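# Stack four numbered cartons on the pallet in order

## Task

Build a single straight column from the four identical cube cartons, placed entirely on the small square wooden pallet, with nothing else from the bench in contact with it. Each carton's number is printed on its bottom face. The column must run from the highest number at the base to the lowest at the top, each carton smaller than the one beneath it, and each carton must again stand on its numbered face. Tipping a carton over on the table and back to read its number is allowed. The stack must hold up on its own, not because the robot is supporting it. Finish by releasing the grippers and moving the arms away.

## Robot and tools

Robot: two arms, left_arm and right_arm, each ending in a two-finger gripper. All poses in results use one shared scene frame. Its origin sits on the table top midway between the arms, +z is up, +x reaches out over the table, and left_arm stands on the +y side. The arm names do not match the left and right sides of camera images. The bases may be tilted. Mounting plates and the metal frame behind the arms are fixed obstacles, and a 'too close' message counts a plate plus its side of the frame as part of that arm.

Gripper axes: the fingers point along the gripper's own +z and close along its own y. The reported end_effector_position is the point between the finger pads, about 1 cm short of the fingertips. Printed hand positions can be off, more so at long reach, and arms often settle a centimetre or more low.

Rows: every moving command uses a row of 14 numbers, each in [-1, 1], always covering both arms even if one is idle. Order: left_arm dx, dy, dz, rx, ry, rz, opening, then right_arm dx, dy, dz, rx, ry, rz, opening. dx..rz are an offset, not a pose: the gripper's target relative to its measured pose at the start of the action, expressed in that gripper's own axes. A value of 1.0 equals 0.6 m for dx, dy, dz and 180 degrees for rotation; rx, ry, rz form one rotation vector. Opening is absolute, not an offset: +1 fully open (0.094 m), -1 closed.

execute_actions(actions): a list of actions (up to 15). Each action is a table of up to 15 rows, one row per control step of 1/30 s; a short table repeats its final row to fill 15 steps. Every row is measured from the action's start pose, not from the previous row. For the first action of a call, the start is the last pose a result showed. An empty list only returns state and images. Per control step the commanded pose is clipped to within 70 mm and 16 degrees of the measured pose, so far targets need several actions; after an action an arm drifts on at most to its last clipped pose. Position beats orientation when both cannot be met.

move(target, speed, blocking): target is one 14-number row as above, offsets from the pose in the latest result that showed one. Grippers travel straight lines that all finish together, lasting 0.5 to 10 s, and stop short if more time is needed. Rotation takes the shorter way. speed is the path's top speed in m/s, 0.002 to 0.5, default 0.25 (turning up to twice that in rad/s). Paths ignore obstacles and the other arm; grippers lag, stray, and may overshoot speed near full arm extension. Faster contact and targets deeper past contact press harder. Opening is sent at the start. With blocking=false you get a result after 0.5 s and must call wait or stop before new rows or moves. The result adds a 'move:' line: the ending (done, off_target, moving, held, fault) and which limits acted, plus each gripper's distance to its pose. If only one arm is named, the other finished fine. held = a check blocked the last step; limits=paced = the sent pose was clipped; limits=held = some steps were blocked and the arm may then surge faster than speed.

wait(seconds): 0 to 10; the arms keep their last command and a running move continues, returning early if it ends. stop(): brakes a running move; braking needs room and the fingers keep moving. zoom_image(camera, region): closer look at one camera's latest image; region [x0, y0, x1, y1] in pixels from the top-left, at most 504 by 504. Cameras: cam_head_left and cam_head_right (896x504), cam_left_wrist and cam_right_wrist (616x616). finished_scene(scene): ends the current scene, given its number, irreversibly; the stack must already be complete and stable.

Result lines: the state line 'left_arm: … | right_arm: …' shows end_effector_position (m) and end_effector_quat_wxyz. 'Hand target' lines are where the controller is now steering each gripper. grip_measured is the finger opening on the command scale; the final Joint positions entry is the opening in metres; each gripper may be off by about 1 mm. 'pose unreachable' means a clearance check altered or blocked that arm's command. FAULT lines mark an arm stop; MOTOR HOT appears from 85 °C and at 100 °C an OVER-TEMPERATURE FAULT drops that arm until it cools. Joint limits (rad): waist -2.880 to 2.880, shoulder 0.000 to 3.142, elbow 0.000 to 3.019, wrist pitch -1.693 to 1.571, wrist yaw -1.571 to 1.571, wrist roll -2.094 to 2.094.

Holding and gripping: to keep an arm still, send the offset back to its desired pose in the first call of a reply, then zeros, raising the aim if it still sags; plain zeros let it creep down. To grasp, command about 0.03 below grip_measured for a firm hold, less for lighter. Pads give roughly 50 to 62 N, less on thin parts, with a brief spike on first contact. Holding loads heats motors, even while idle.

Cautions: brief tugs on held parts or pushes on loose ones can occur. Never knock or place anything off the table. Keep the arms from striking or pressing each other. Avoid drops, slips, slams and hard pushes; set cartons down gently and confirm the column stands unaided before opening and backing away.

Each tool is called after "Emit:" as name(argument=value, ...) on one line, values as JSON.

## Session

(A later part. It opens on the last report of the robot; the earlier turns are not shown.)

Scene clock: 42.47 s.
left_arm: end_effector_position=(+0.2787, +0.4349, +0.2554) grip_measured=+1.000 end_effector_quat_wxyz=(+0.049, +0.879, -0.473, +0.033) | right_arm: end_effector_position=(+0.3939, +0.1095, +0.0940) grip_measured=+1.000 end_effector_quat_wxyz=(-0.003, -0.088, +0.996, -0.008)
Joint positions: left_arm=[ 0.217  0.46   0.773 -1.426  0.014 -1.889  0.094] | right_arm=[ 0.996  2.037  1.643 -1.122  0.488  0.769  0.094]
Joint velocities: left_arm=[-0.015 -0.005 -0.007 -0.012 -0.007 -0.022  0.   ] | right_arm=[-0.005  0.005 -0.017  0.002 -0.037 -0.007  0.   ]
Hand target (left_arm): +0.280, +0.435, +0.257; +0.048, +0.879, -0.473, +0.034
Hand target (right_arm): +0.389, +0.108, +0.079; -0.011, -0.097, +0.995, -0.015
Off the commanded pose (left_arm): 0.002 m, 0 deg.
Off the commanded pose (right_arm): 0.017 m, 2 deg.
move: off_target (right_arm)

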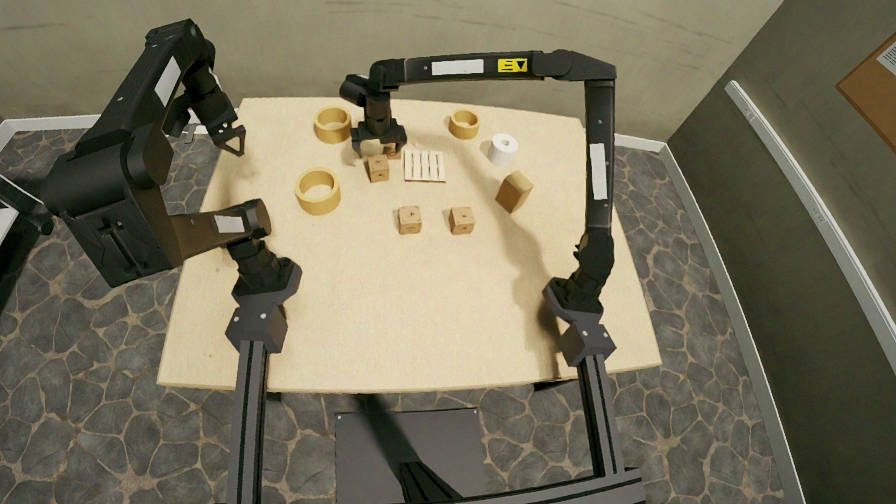

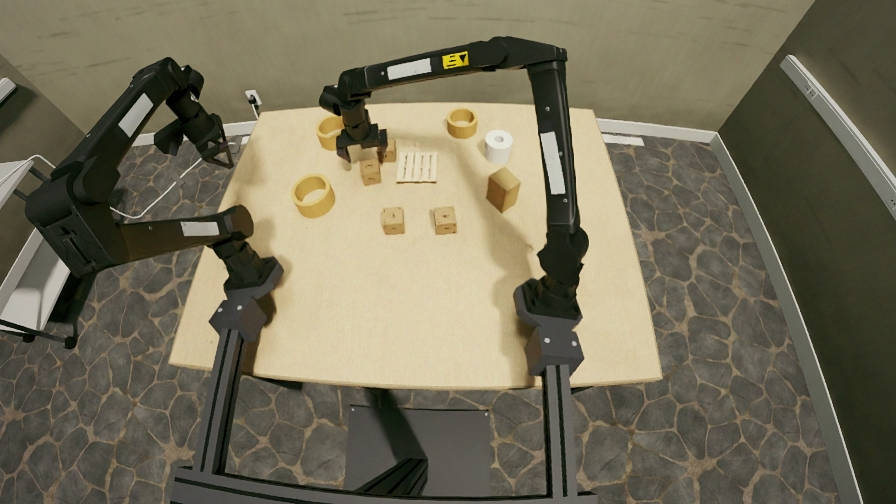

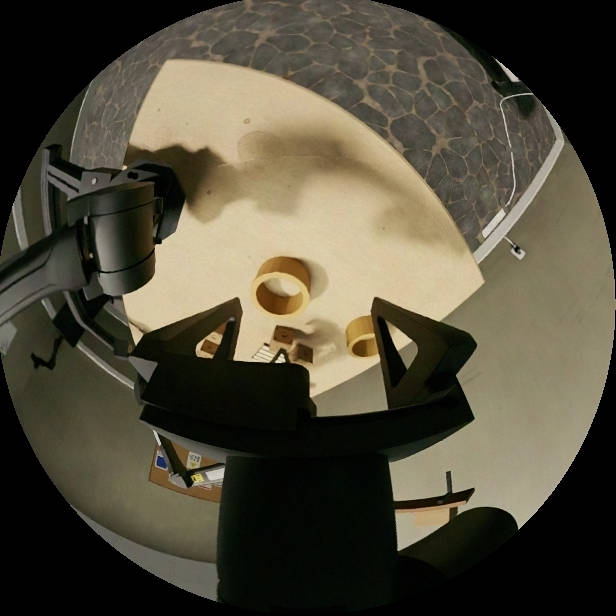

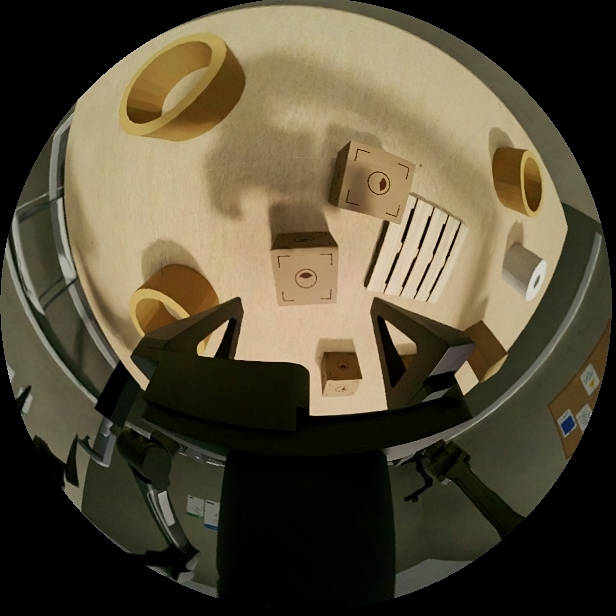

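Emit:
move(target=[0,0,0,0,0,0,1,0.025,0,0.13,0,0,-0.015,1], speed=0.1)

Emit:
move(target=[0,0,0,0,0,0,1,0,0,0,0,0,0,0.06])

Emit:
move(target=[0,0,0,0,0,0,1,0,0,-0.15,0,0,0,0.06])

Emit:
move(target=[0,0,0,0,0,0,1,0.2,-0.28,-0.18,0,0,0.07,0.06], speed=0.4)

Emit:
move(target=[0,0,0,0,0,0,1,0,0.03,0,-0.53,0.205,-0.147,0.06], speed=0.4)

Emit:
zoom_image(camera="cam_head_left", region=[410,100,550,220])

Scene clock: 44.10 s.
left_arm: end_effector_position=(+0.2777, +0.4345, +0.2541) grip_measured=+1.000 end_effector_quat_wxyz=(+0.050, +0.879, -0.473, +0.032) | right_arm: end_effector_position=(+0.3823, +0.1109, +0.0343) grip_measured=+1.000 end_effector_quat_wxyz=(+0.005, -0.107, +0.994, +0.002)
Joint positions: left_arm=[ 0.217  0.46   0.77  -1.426  0.014 -1.889  0.094] | right_arm=[ 0.965  2.085  1.553 -0.939  0.486  0.684  0.094]
Joint velocities: left_arm=[-0.005 -0.005 -0.002 -0.012 -0.022 -0.037  0.   ] | right_arm=[ 0.005  0.005 -0.012  0.007 -0.095  0.007  0.   ]
Hand target (left_arm): +0.279, +0.435, +0.255; +0.049, +0.879, -0.473, +0.033
Hand target (right_arm): +0.380, +0.105, +0.017; -0.004, -0.112, +0.994, -0.007
Off the commanded pose (left_arm): 0.002 m, 0 deg.
Off the commanded pose (right_arm): 0.019 m, 2 deg.
move: off_target (right_arm)

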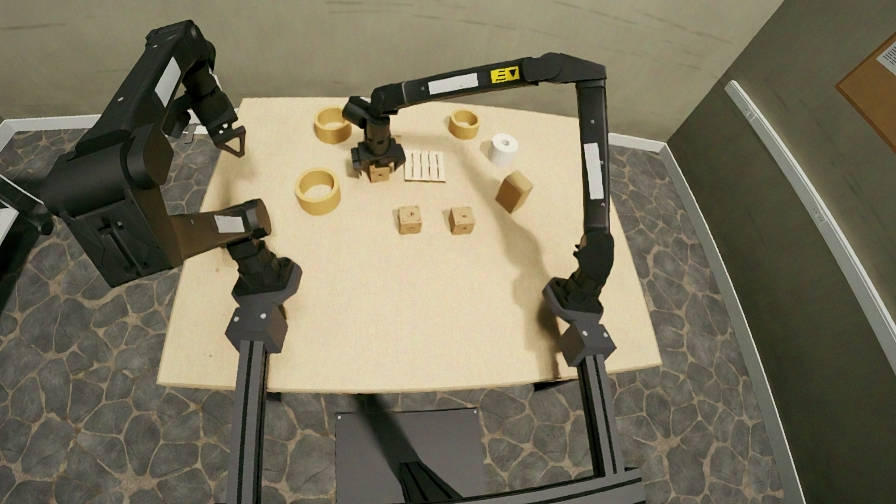

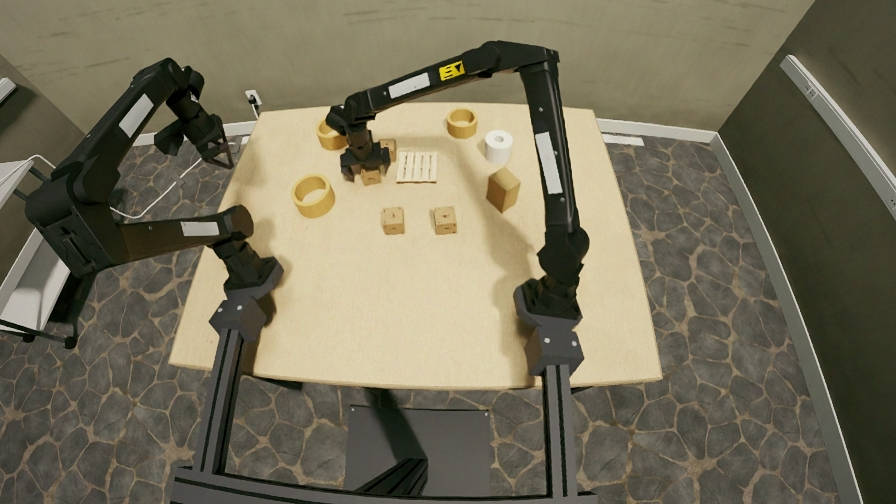

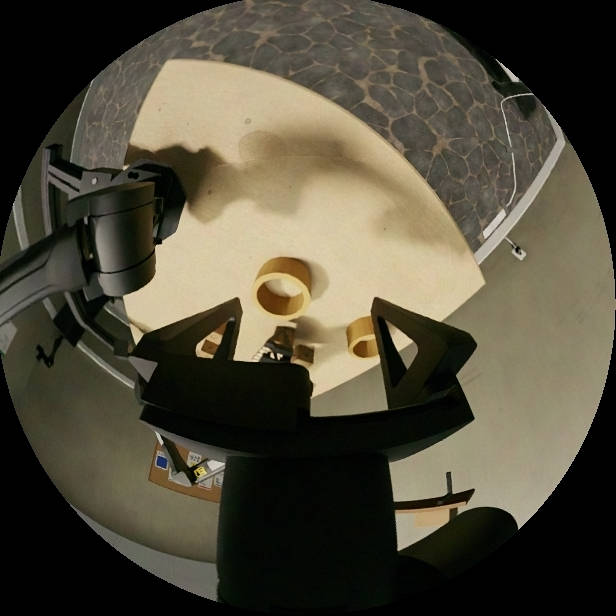

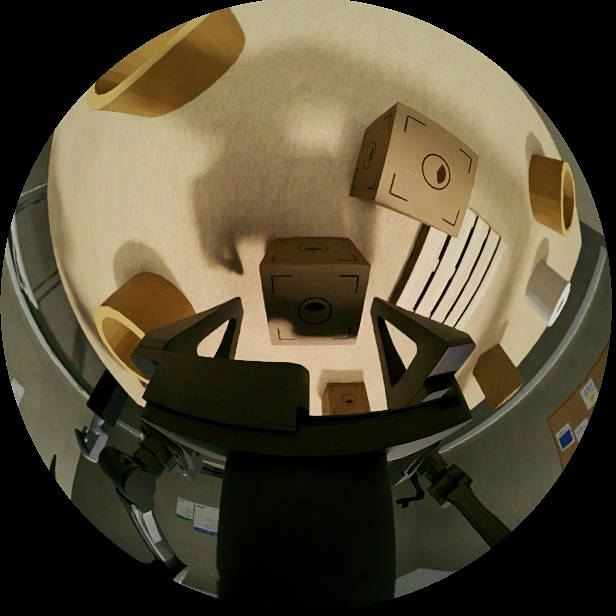

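Scene clock: 44.60 s.
left_arm: end_effector_position=(+0.2766, +0.4340, +0.2527) grip_measured=+1.000 end_effector_quat_wxyz=(+0.052, +0.879, -0.473, +0.031) | right_arm: end_effector_position=(+0.3823, +0.1109, +0.0343) grip_measured=+0.125 end_effector_quat_wxyz=(+0.005, -0.107, +0.994, +0.002)
Joint positions: left_arm=[ 0.217  0.46   0.766 -1.426  0.014 -1.889  0.094] | right_arm=[ 0.965  2.085  1.553 -0.939  0.486  0.684  0.053]
Joint velocities: left_arm=[ 0.005  0.005  0.007  0.012 -0.066 -0.007  0.   ] | right_arm=[-0.015 -0.005  0.002  0.012 -0.051 -0.051 -0.001]
Hand target (left_arm): +0.278, +0.434, +0.254; +0.051, +0.879, -0.473, +0.032
Hand target (right_arm): +0.382, +0.111, +0.034; +0.005, -0.107, +0.994, +0.002
Off the commanded pose (left_arm): 0.002 m, 0 deg.
Off the commanded pose (right_arm): 0.000 m, 0 deg.
move: done

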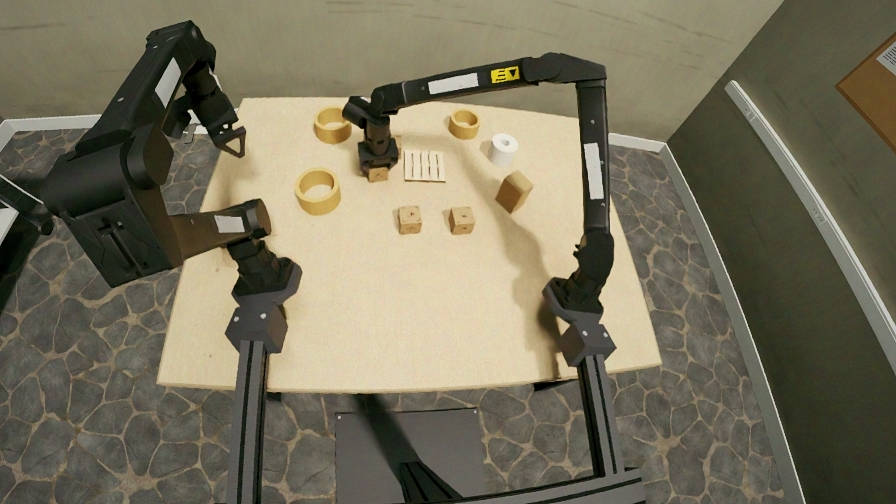

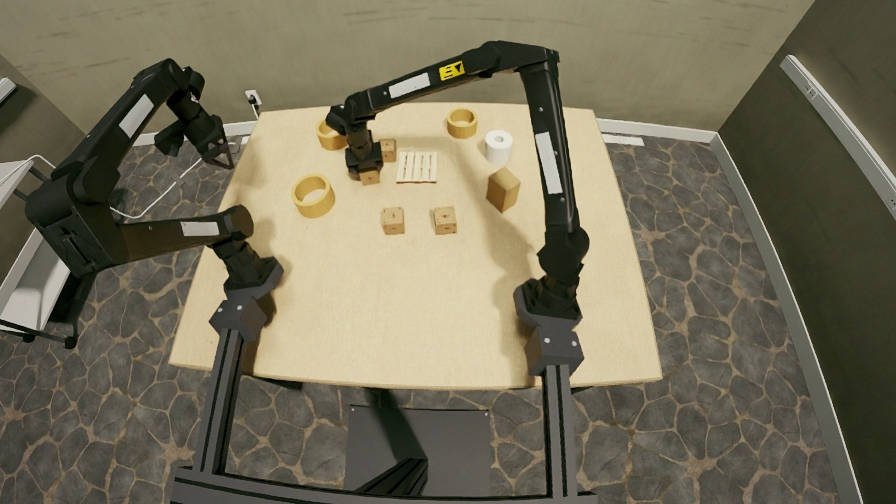

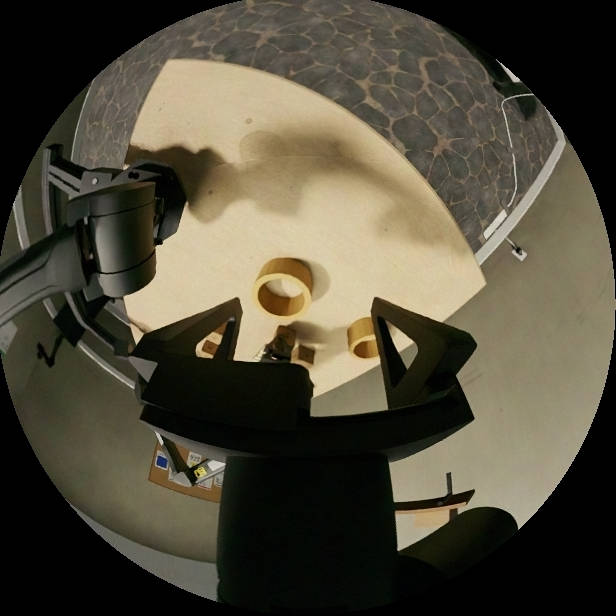

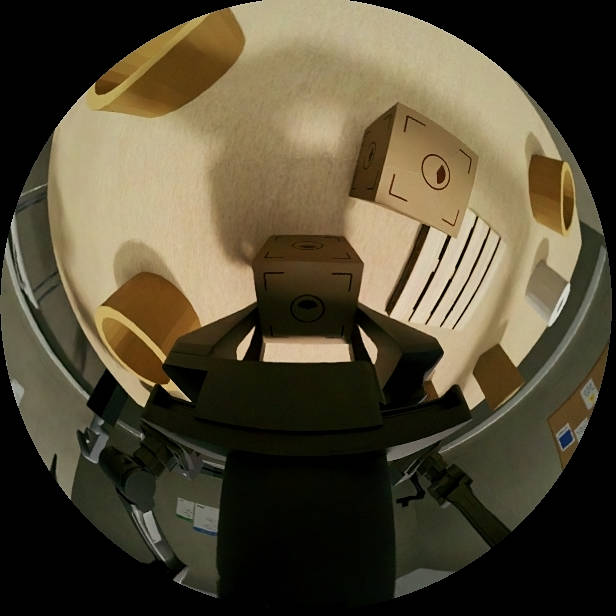

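Scene clock: 45.50 s.
left_arm: end_effector_position=(+0.2756, +0.4336, +0.2515) grip_measured=+1.000 end_effector_quat_wxyz=(+0.053, +0.879, -0.473, +0.029) | right_arm: end_effector_position=(+0.3665, +0.1020, +0.1079) grip_measured=+0.125 end_effector_quat_wxyz=(-0.006, -0.122, +0.992, -0.012)
Joint positions: left_arm=[ 0.217  0.46   0.762 -1.426  0.014 -1.889  0.094] | right_arm=[ 1.034  1.99   1.573 -1.131  0.491  0.75   0.053]
Joint velocities: left_arm=[-0.005  0.005  0.002 -0.002 -0.022  0.051  0.   ] | right_arm=[ 0.005 -0.015  0.017  0.007 -0.007 -0.007 -0.   ]
Hand target (left_arm): +0.277, +0.434, +0.253; +0.052, +0.879, -0.473, +0.031
Hand target (right_arm): +0.380, +0.110, +0.124; +0.006, -0.107, +0.994, +0.001
Off the commanded pose (left_arm): 0.002 m, 0 deg.
Off the commanded pose (right_arm): 0.024 m, 3 deg.
move: off_target (right_arm)

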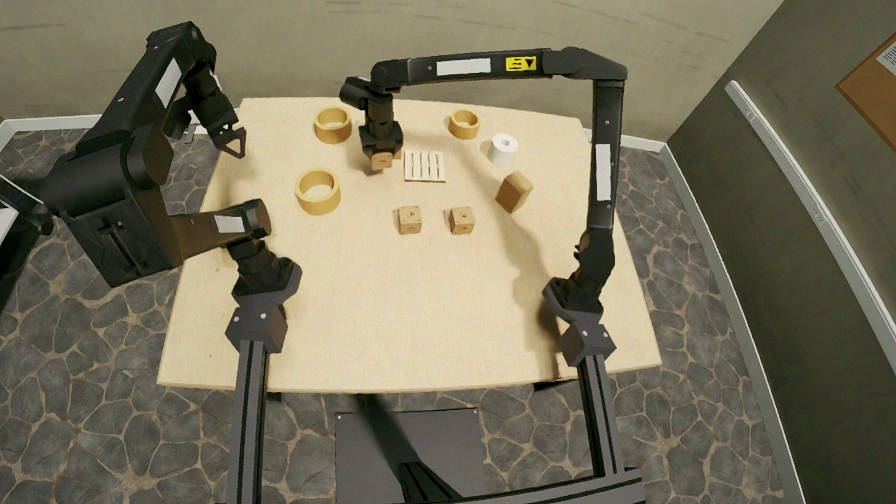

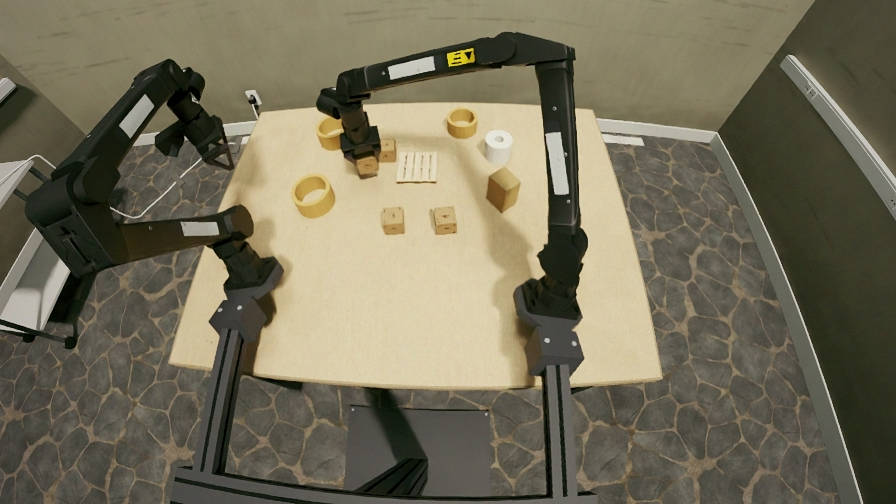

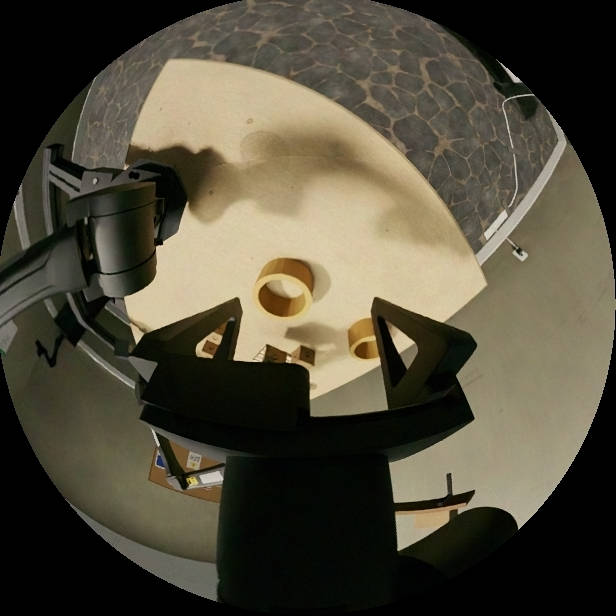

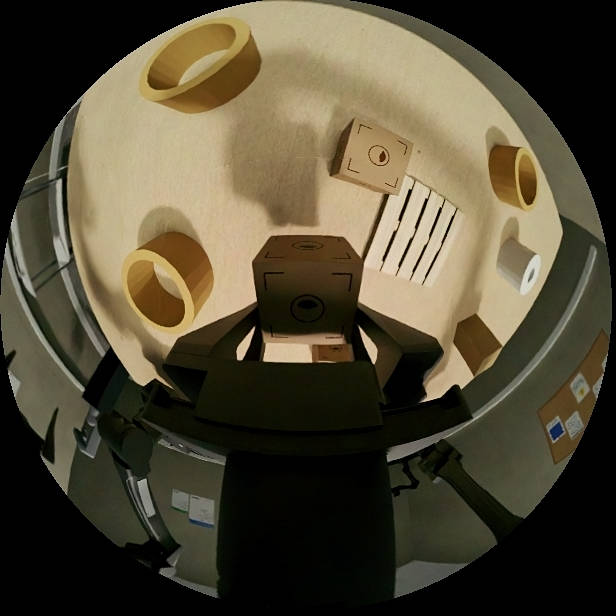

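Scene clock: 46.70 s.
left_arm: end_effector_position=(+0.2746, +0.4332, +0.2502) grip_measured=+1.000 end_effector_quat_wxyz=(+0.054, +0.879, -0.473, +0.028) | right_arm: end_effector_position=(+0.2955, -0.0892, +0.2243) grip_measured=+0.125 end_effector_quat_wxyz=(+0.000, -0.008, +1.000, -0.004)
Joint positions: left_arm=[ 0.217  0.46   0.759 -1.426  0.014 -1.889  0.094] | right_arm=[ 1.066  1.369  1.086 -1.26   0.491  1.005  0.053]
Joint velocities: left_arm=[ 0.015 -0.005  0.007  0.002  0.007  0.022  0.   ] | right_arm=[-0.024  0.005 -0.002 -0.007  0.037 -0.007 -0.   ]
Hand target (left_arm): +0.276, +0.434, +0.251; +0.053, +0.879, -0.473, +0.029
Hand target (right_arm): +0.287, -0.087, +0.219; -0.005, -0.012, +1.000, -0.013
Off the commanded pose (left_arm): 0.002 m, 0 deg.
Off the commanded pose (right_arm): 0.005 m, 1 deg.
move: done

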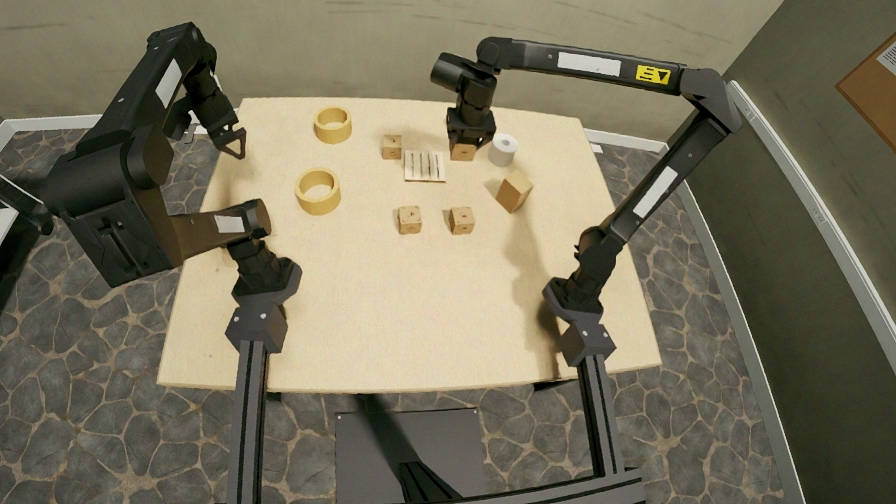

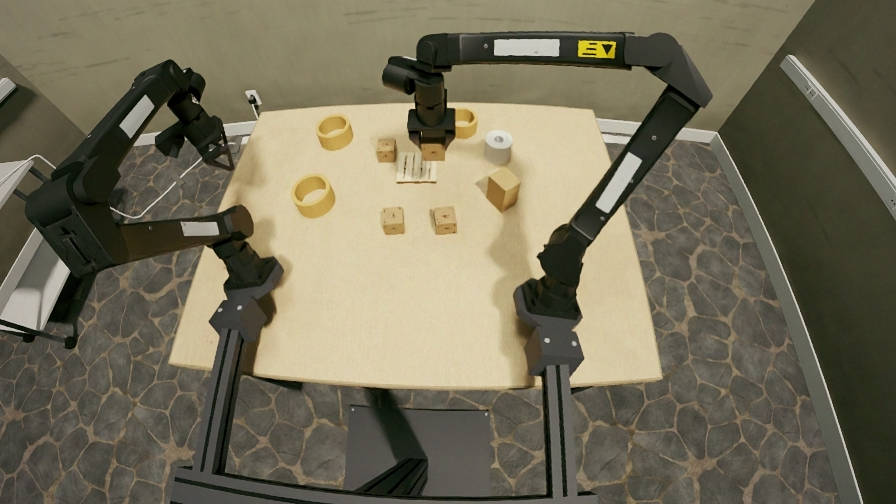

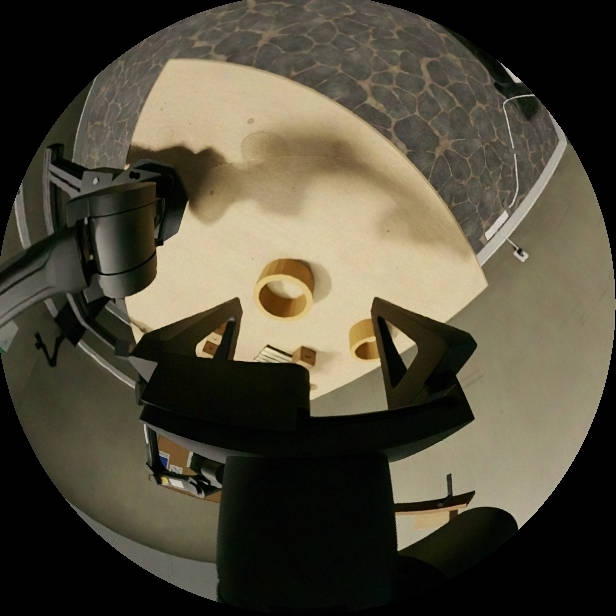

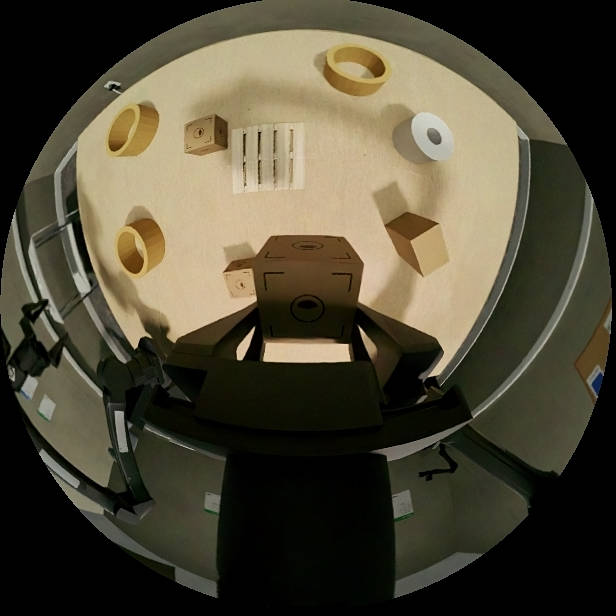

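Scene clock: 49.93 s.
left_arm: end_effector_position=(+0.2736, +0.4328, +0.2489) grip_measured=+1.000 end_effector_quat_wxyz=(+0.055, +0.879, -0.473, +0.027) | right_arm: end_effector_position=(+0.2885, -0.0714, +0.2347) grip_measured=+0.125 end_effector_quat_wxyz=(-0.281, -0.199, +0.606, +0.717)
Joint positions: left_arm=[ 0.217  0.46   0.756 -1.426  0.014 -1.889  0.094] | right_arm=[ 0.495  1.693  1.105 -1.684 -1.224 -0.866  0.053]
Joint velocities: left_arm=[-0.024 -0.015 -0.002  0.012  0.007  0.007  0.   ] | right_arm=[-0.015 -0.015 -0.007 -0.017 -0.037 -0.066  0.   ]
Hand target (left_arm): +0.275, +0.433, +0.250; +0.054, +0.879, -0.473, +0.028
Hand target (right_arm): +0.299, -0.070, +0.229; -0.275, -0.198, +0.607, +0.719
Off the commanded pose (left_arm): 0.002 m, 0 deg.
Off the commanded pose (right_arm): 0.013 m, 1 deg.
joint sent to its limit (right arm) — the command would take joint 4 (wrist pitch) past its lower limit, so that joint was sent only as far as its limit.
move: off_target (right_arm)

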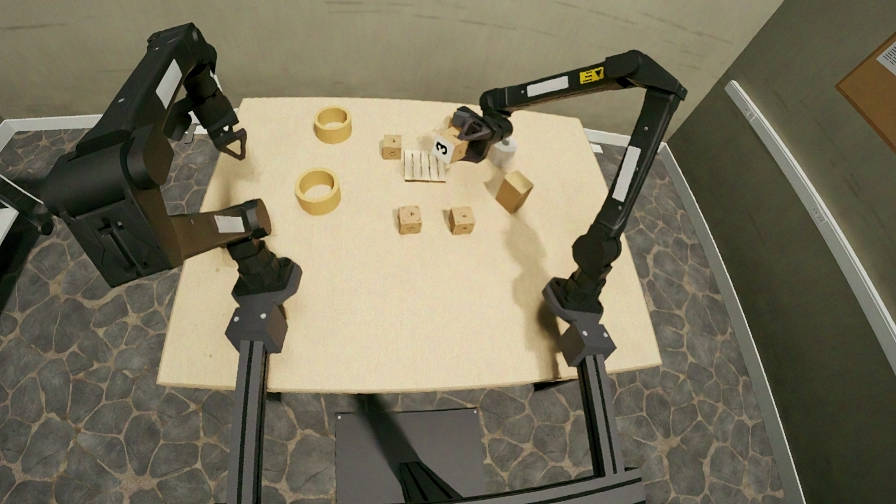

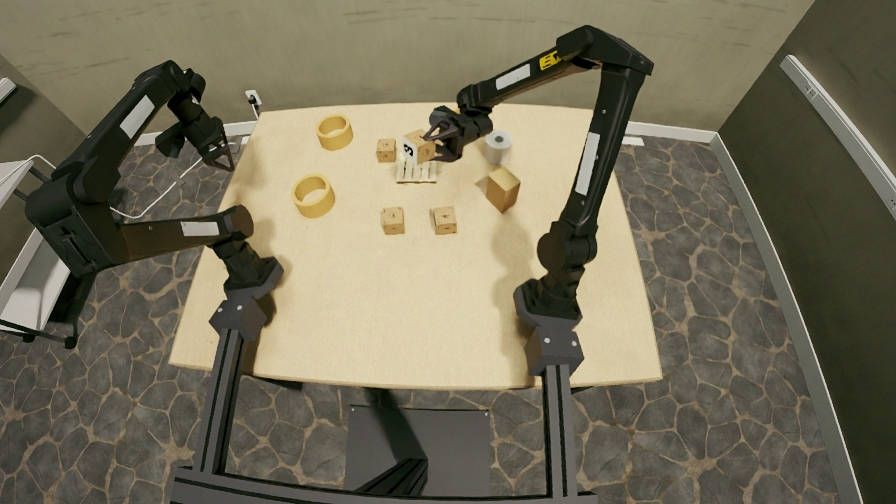

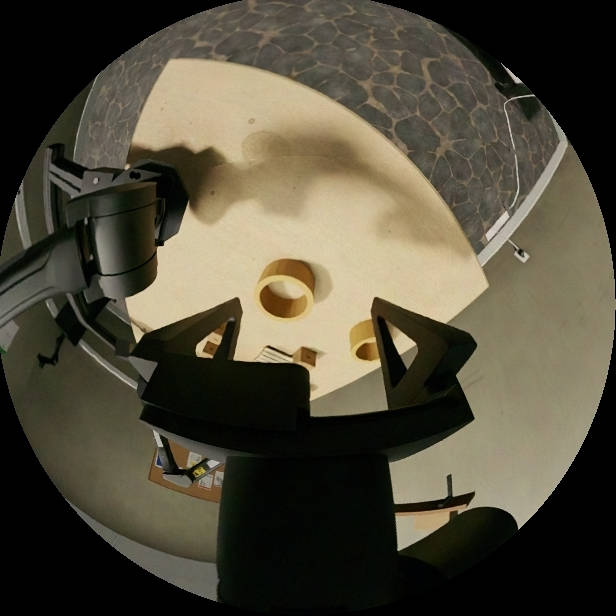

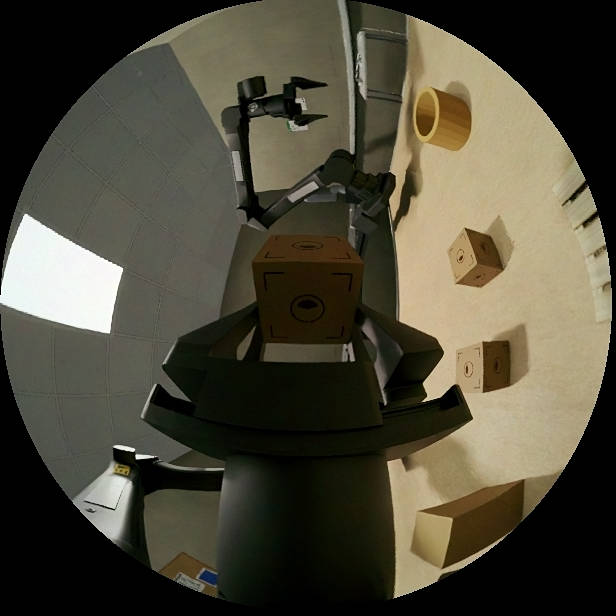

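Region (410, 100, 550, 220) of cam_head_left's 896x504 image, scaled by 3.600, with more detail than that image has; it fills the top 432 rows of this view, and the rest is white.

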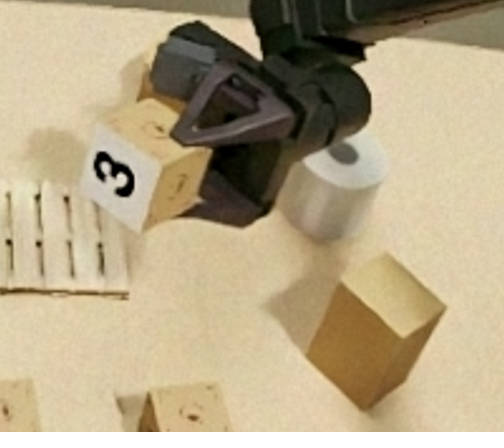

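Emit:
move(target=[0,0,0,0,0,0,1,-0.008,-0.14,-0.16,0.528,-0.207,0.147,0.06], speed=0.4)

Scene clock: 53.00 s.
left_arm: end_effector_position=(+0.2726, +0.4324, +0.2477) grip_measured=+1.000 end_effector_quat_wxyz=(+0.056, +0.879, -0.473, +0.026) | right_arm: end_effector_position=(+0.3280, -0.1420, +0.1248) grip_measured=+0.125 end_effector_quat_wxyz=(-0.007, -0.015, +1.000, -0.005)
Joint positions: left_arm=[ 0.217  0.46   0.752 -1.426  0.014 -1.889  0.094] | right_arm=[ 0.801  1.381  0.92  -0.959  0.458  0.699  0.053]
Joint velocities: left_arm=[-0.015 -0.015  0.002 -0.012 -0.037  0.022  0.   ] | right_arm=[-0.005  0.015 -0.002  0.017 -0.007 -0.007  0.001]
Hand target (left_arm): +0.274, +0.433, +0.249; +0.055, +0.879, -0.473, +0.027
Hand target (right_arm): +0.336, -0.133, +0.131; -0.001, -0.009, +1.000, -0.001
Off the commanded pose (left_arm): 0.002 m, 0 deg.
Off the commanded pose (right_arm): 0.017 m, 2 deg.
move: off_target (right_arm)

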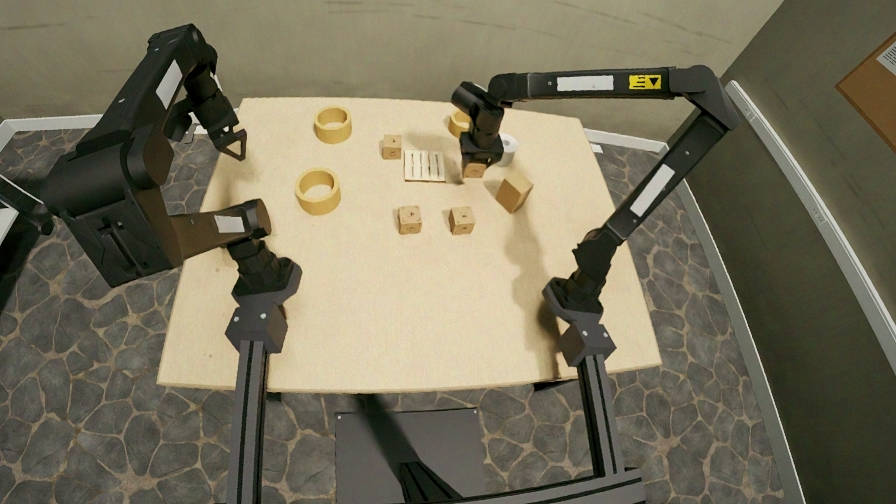

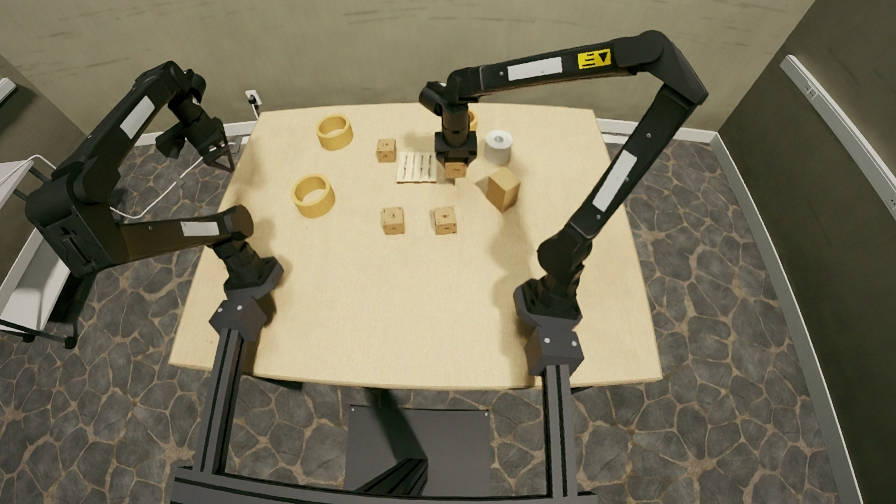

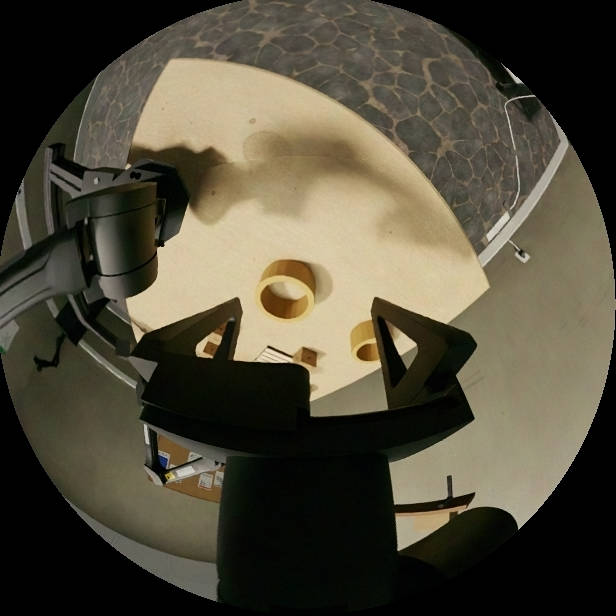

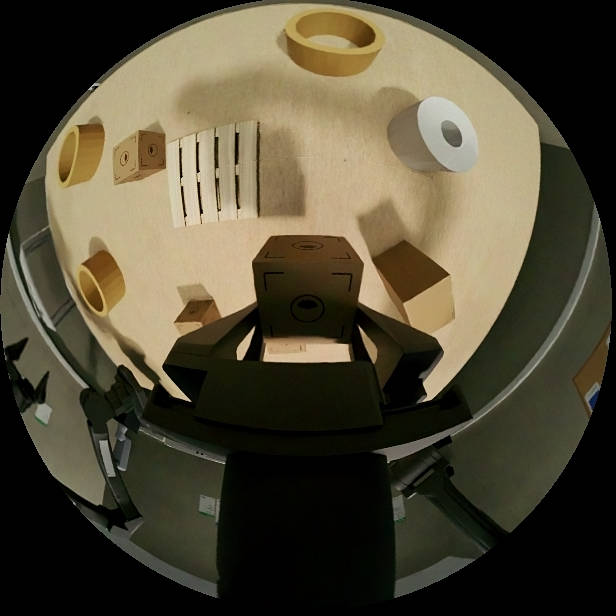

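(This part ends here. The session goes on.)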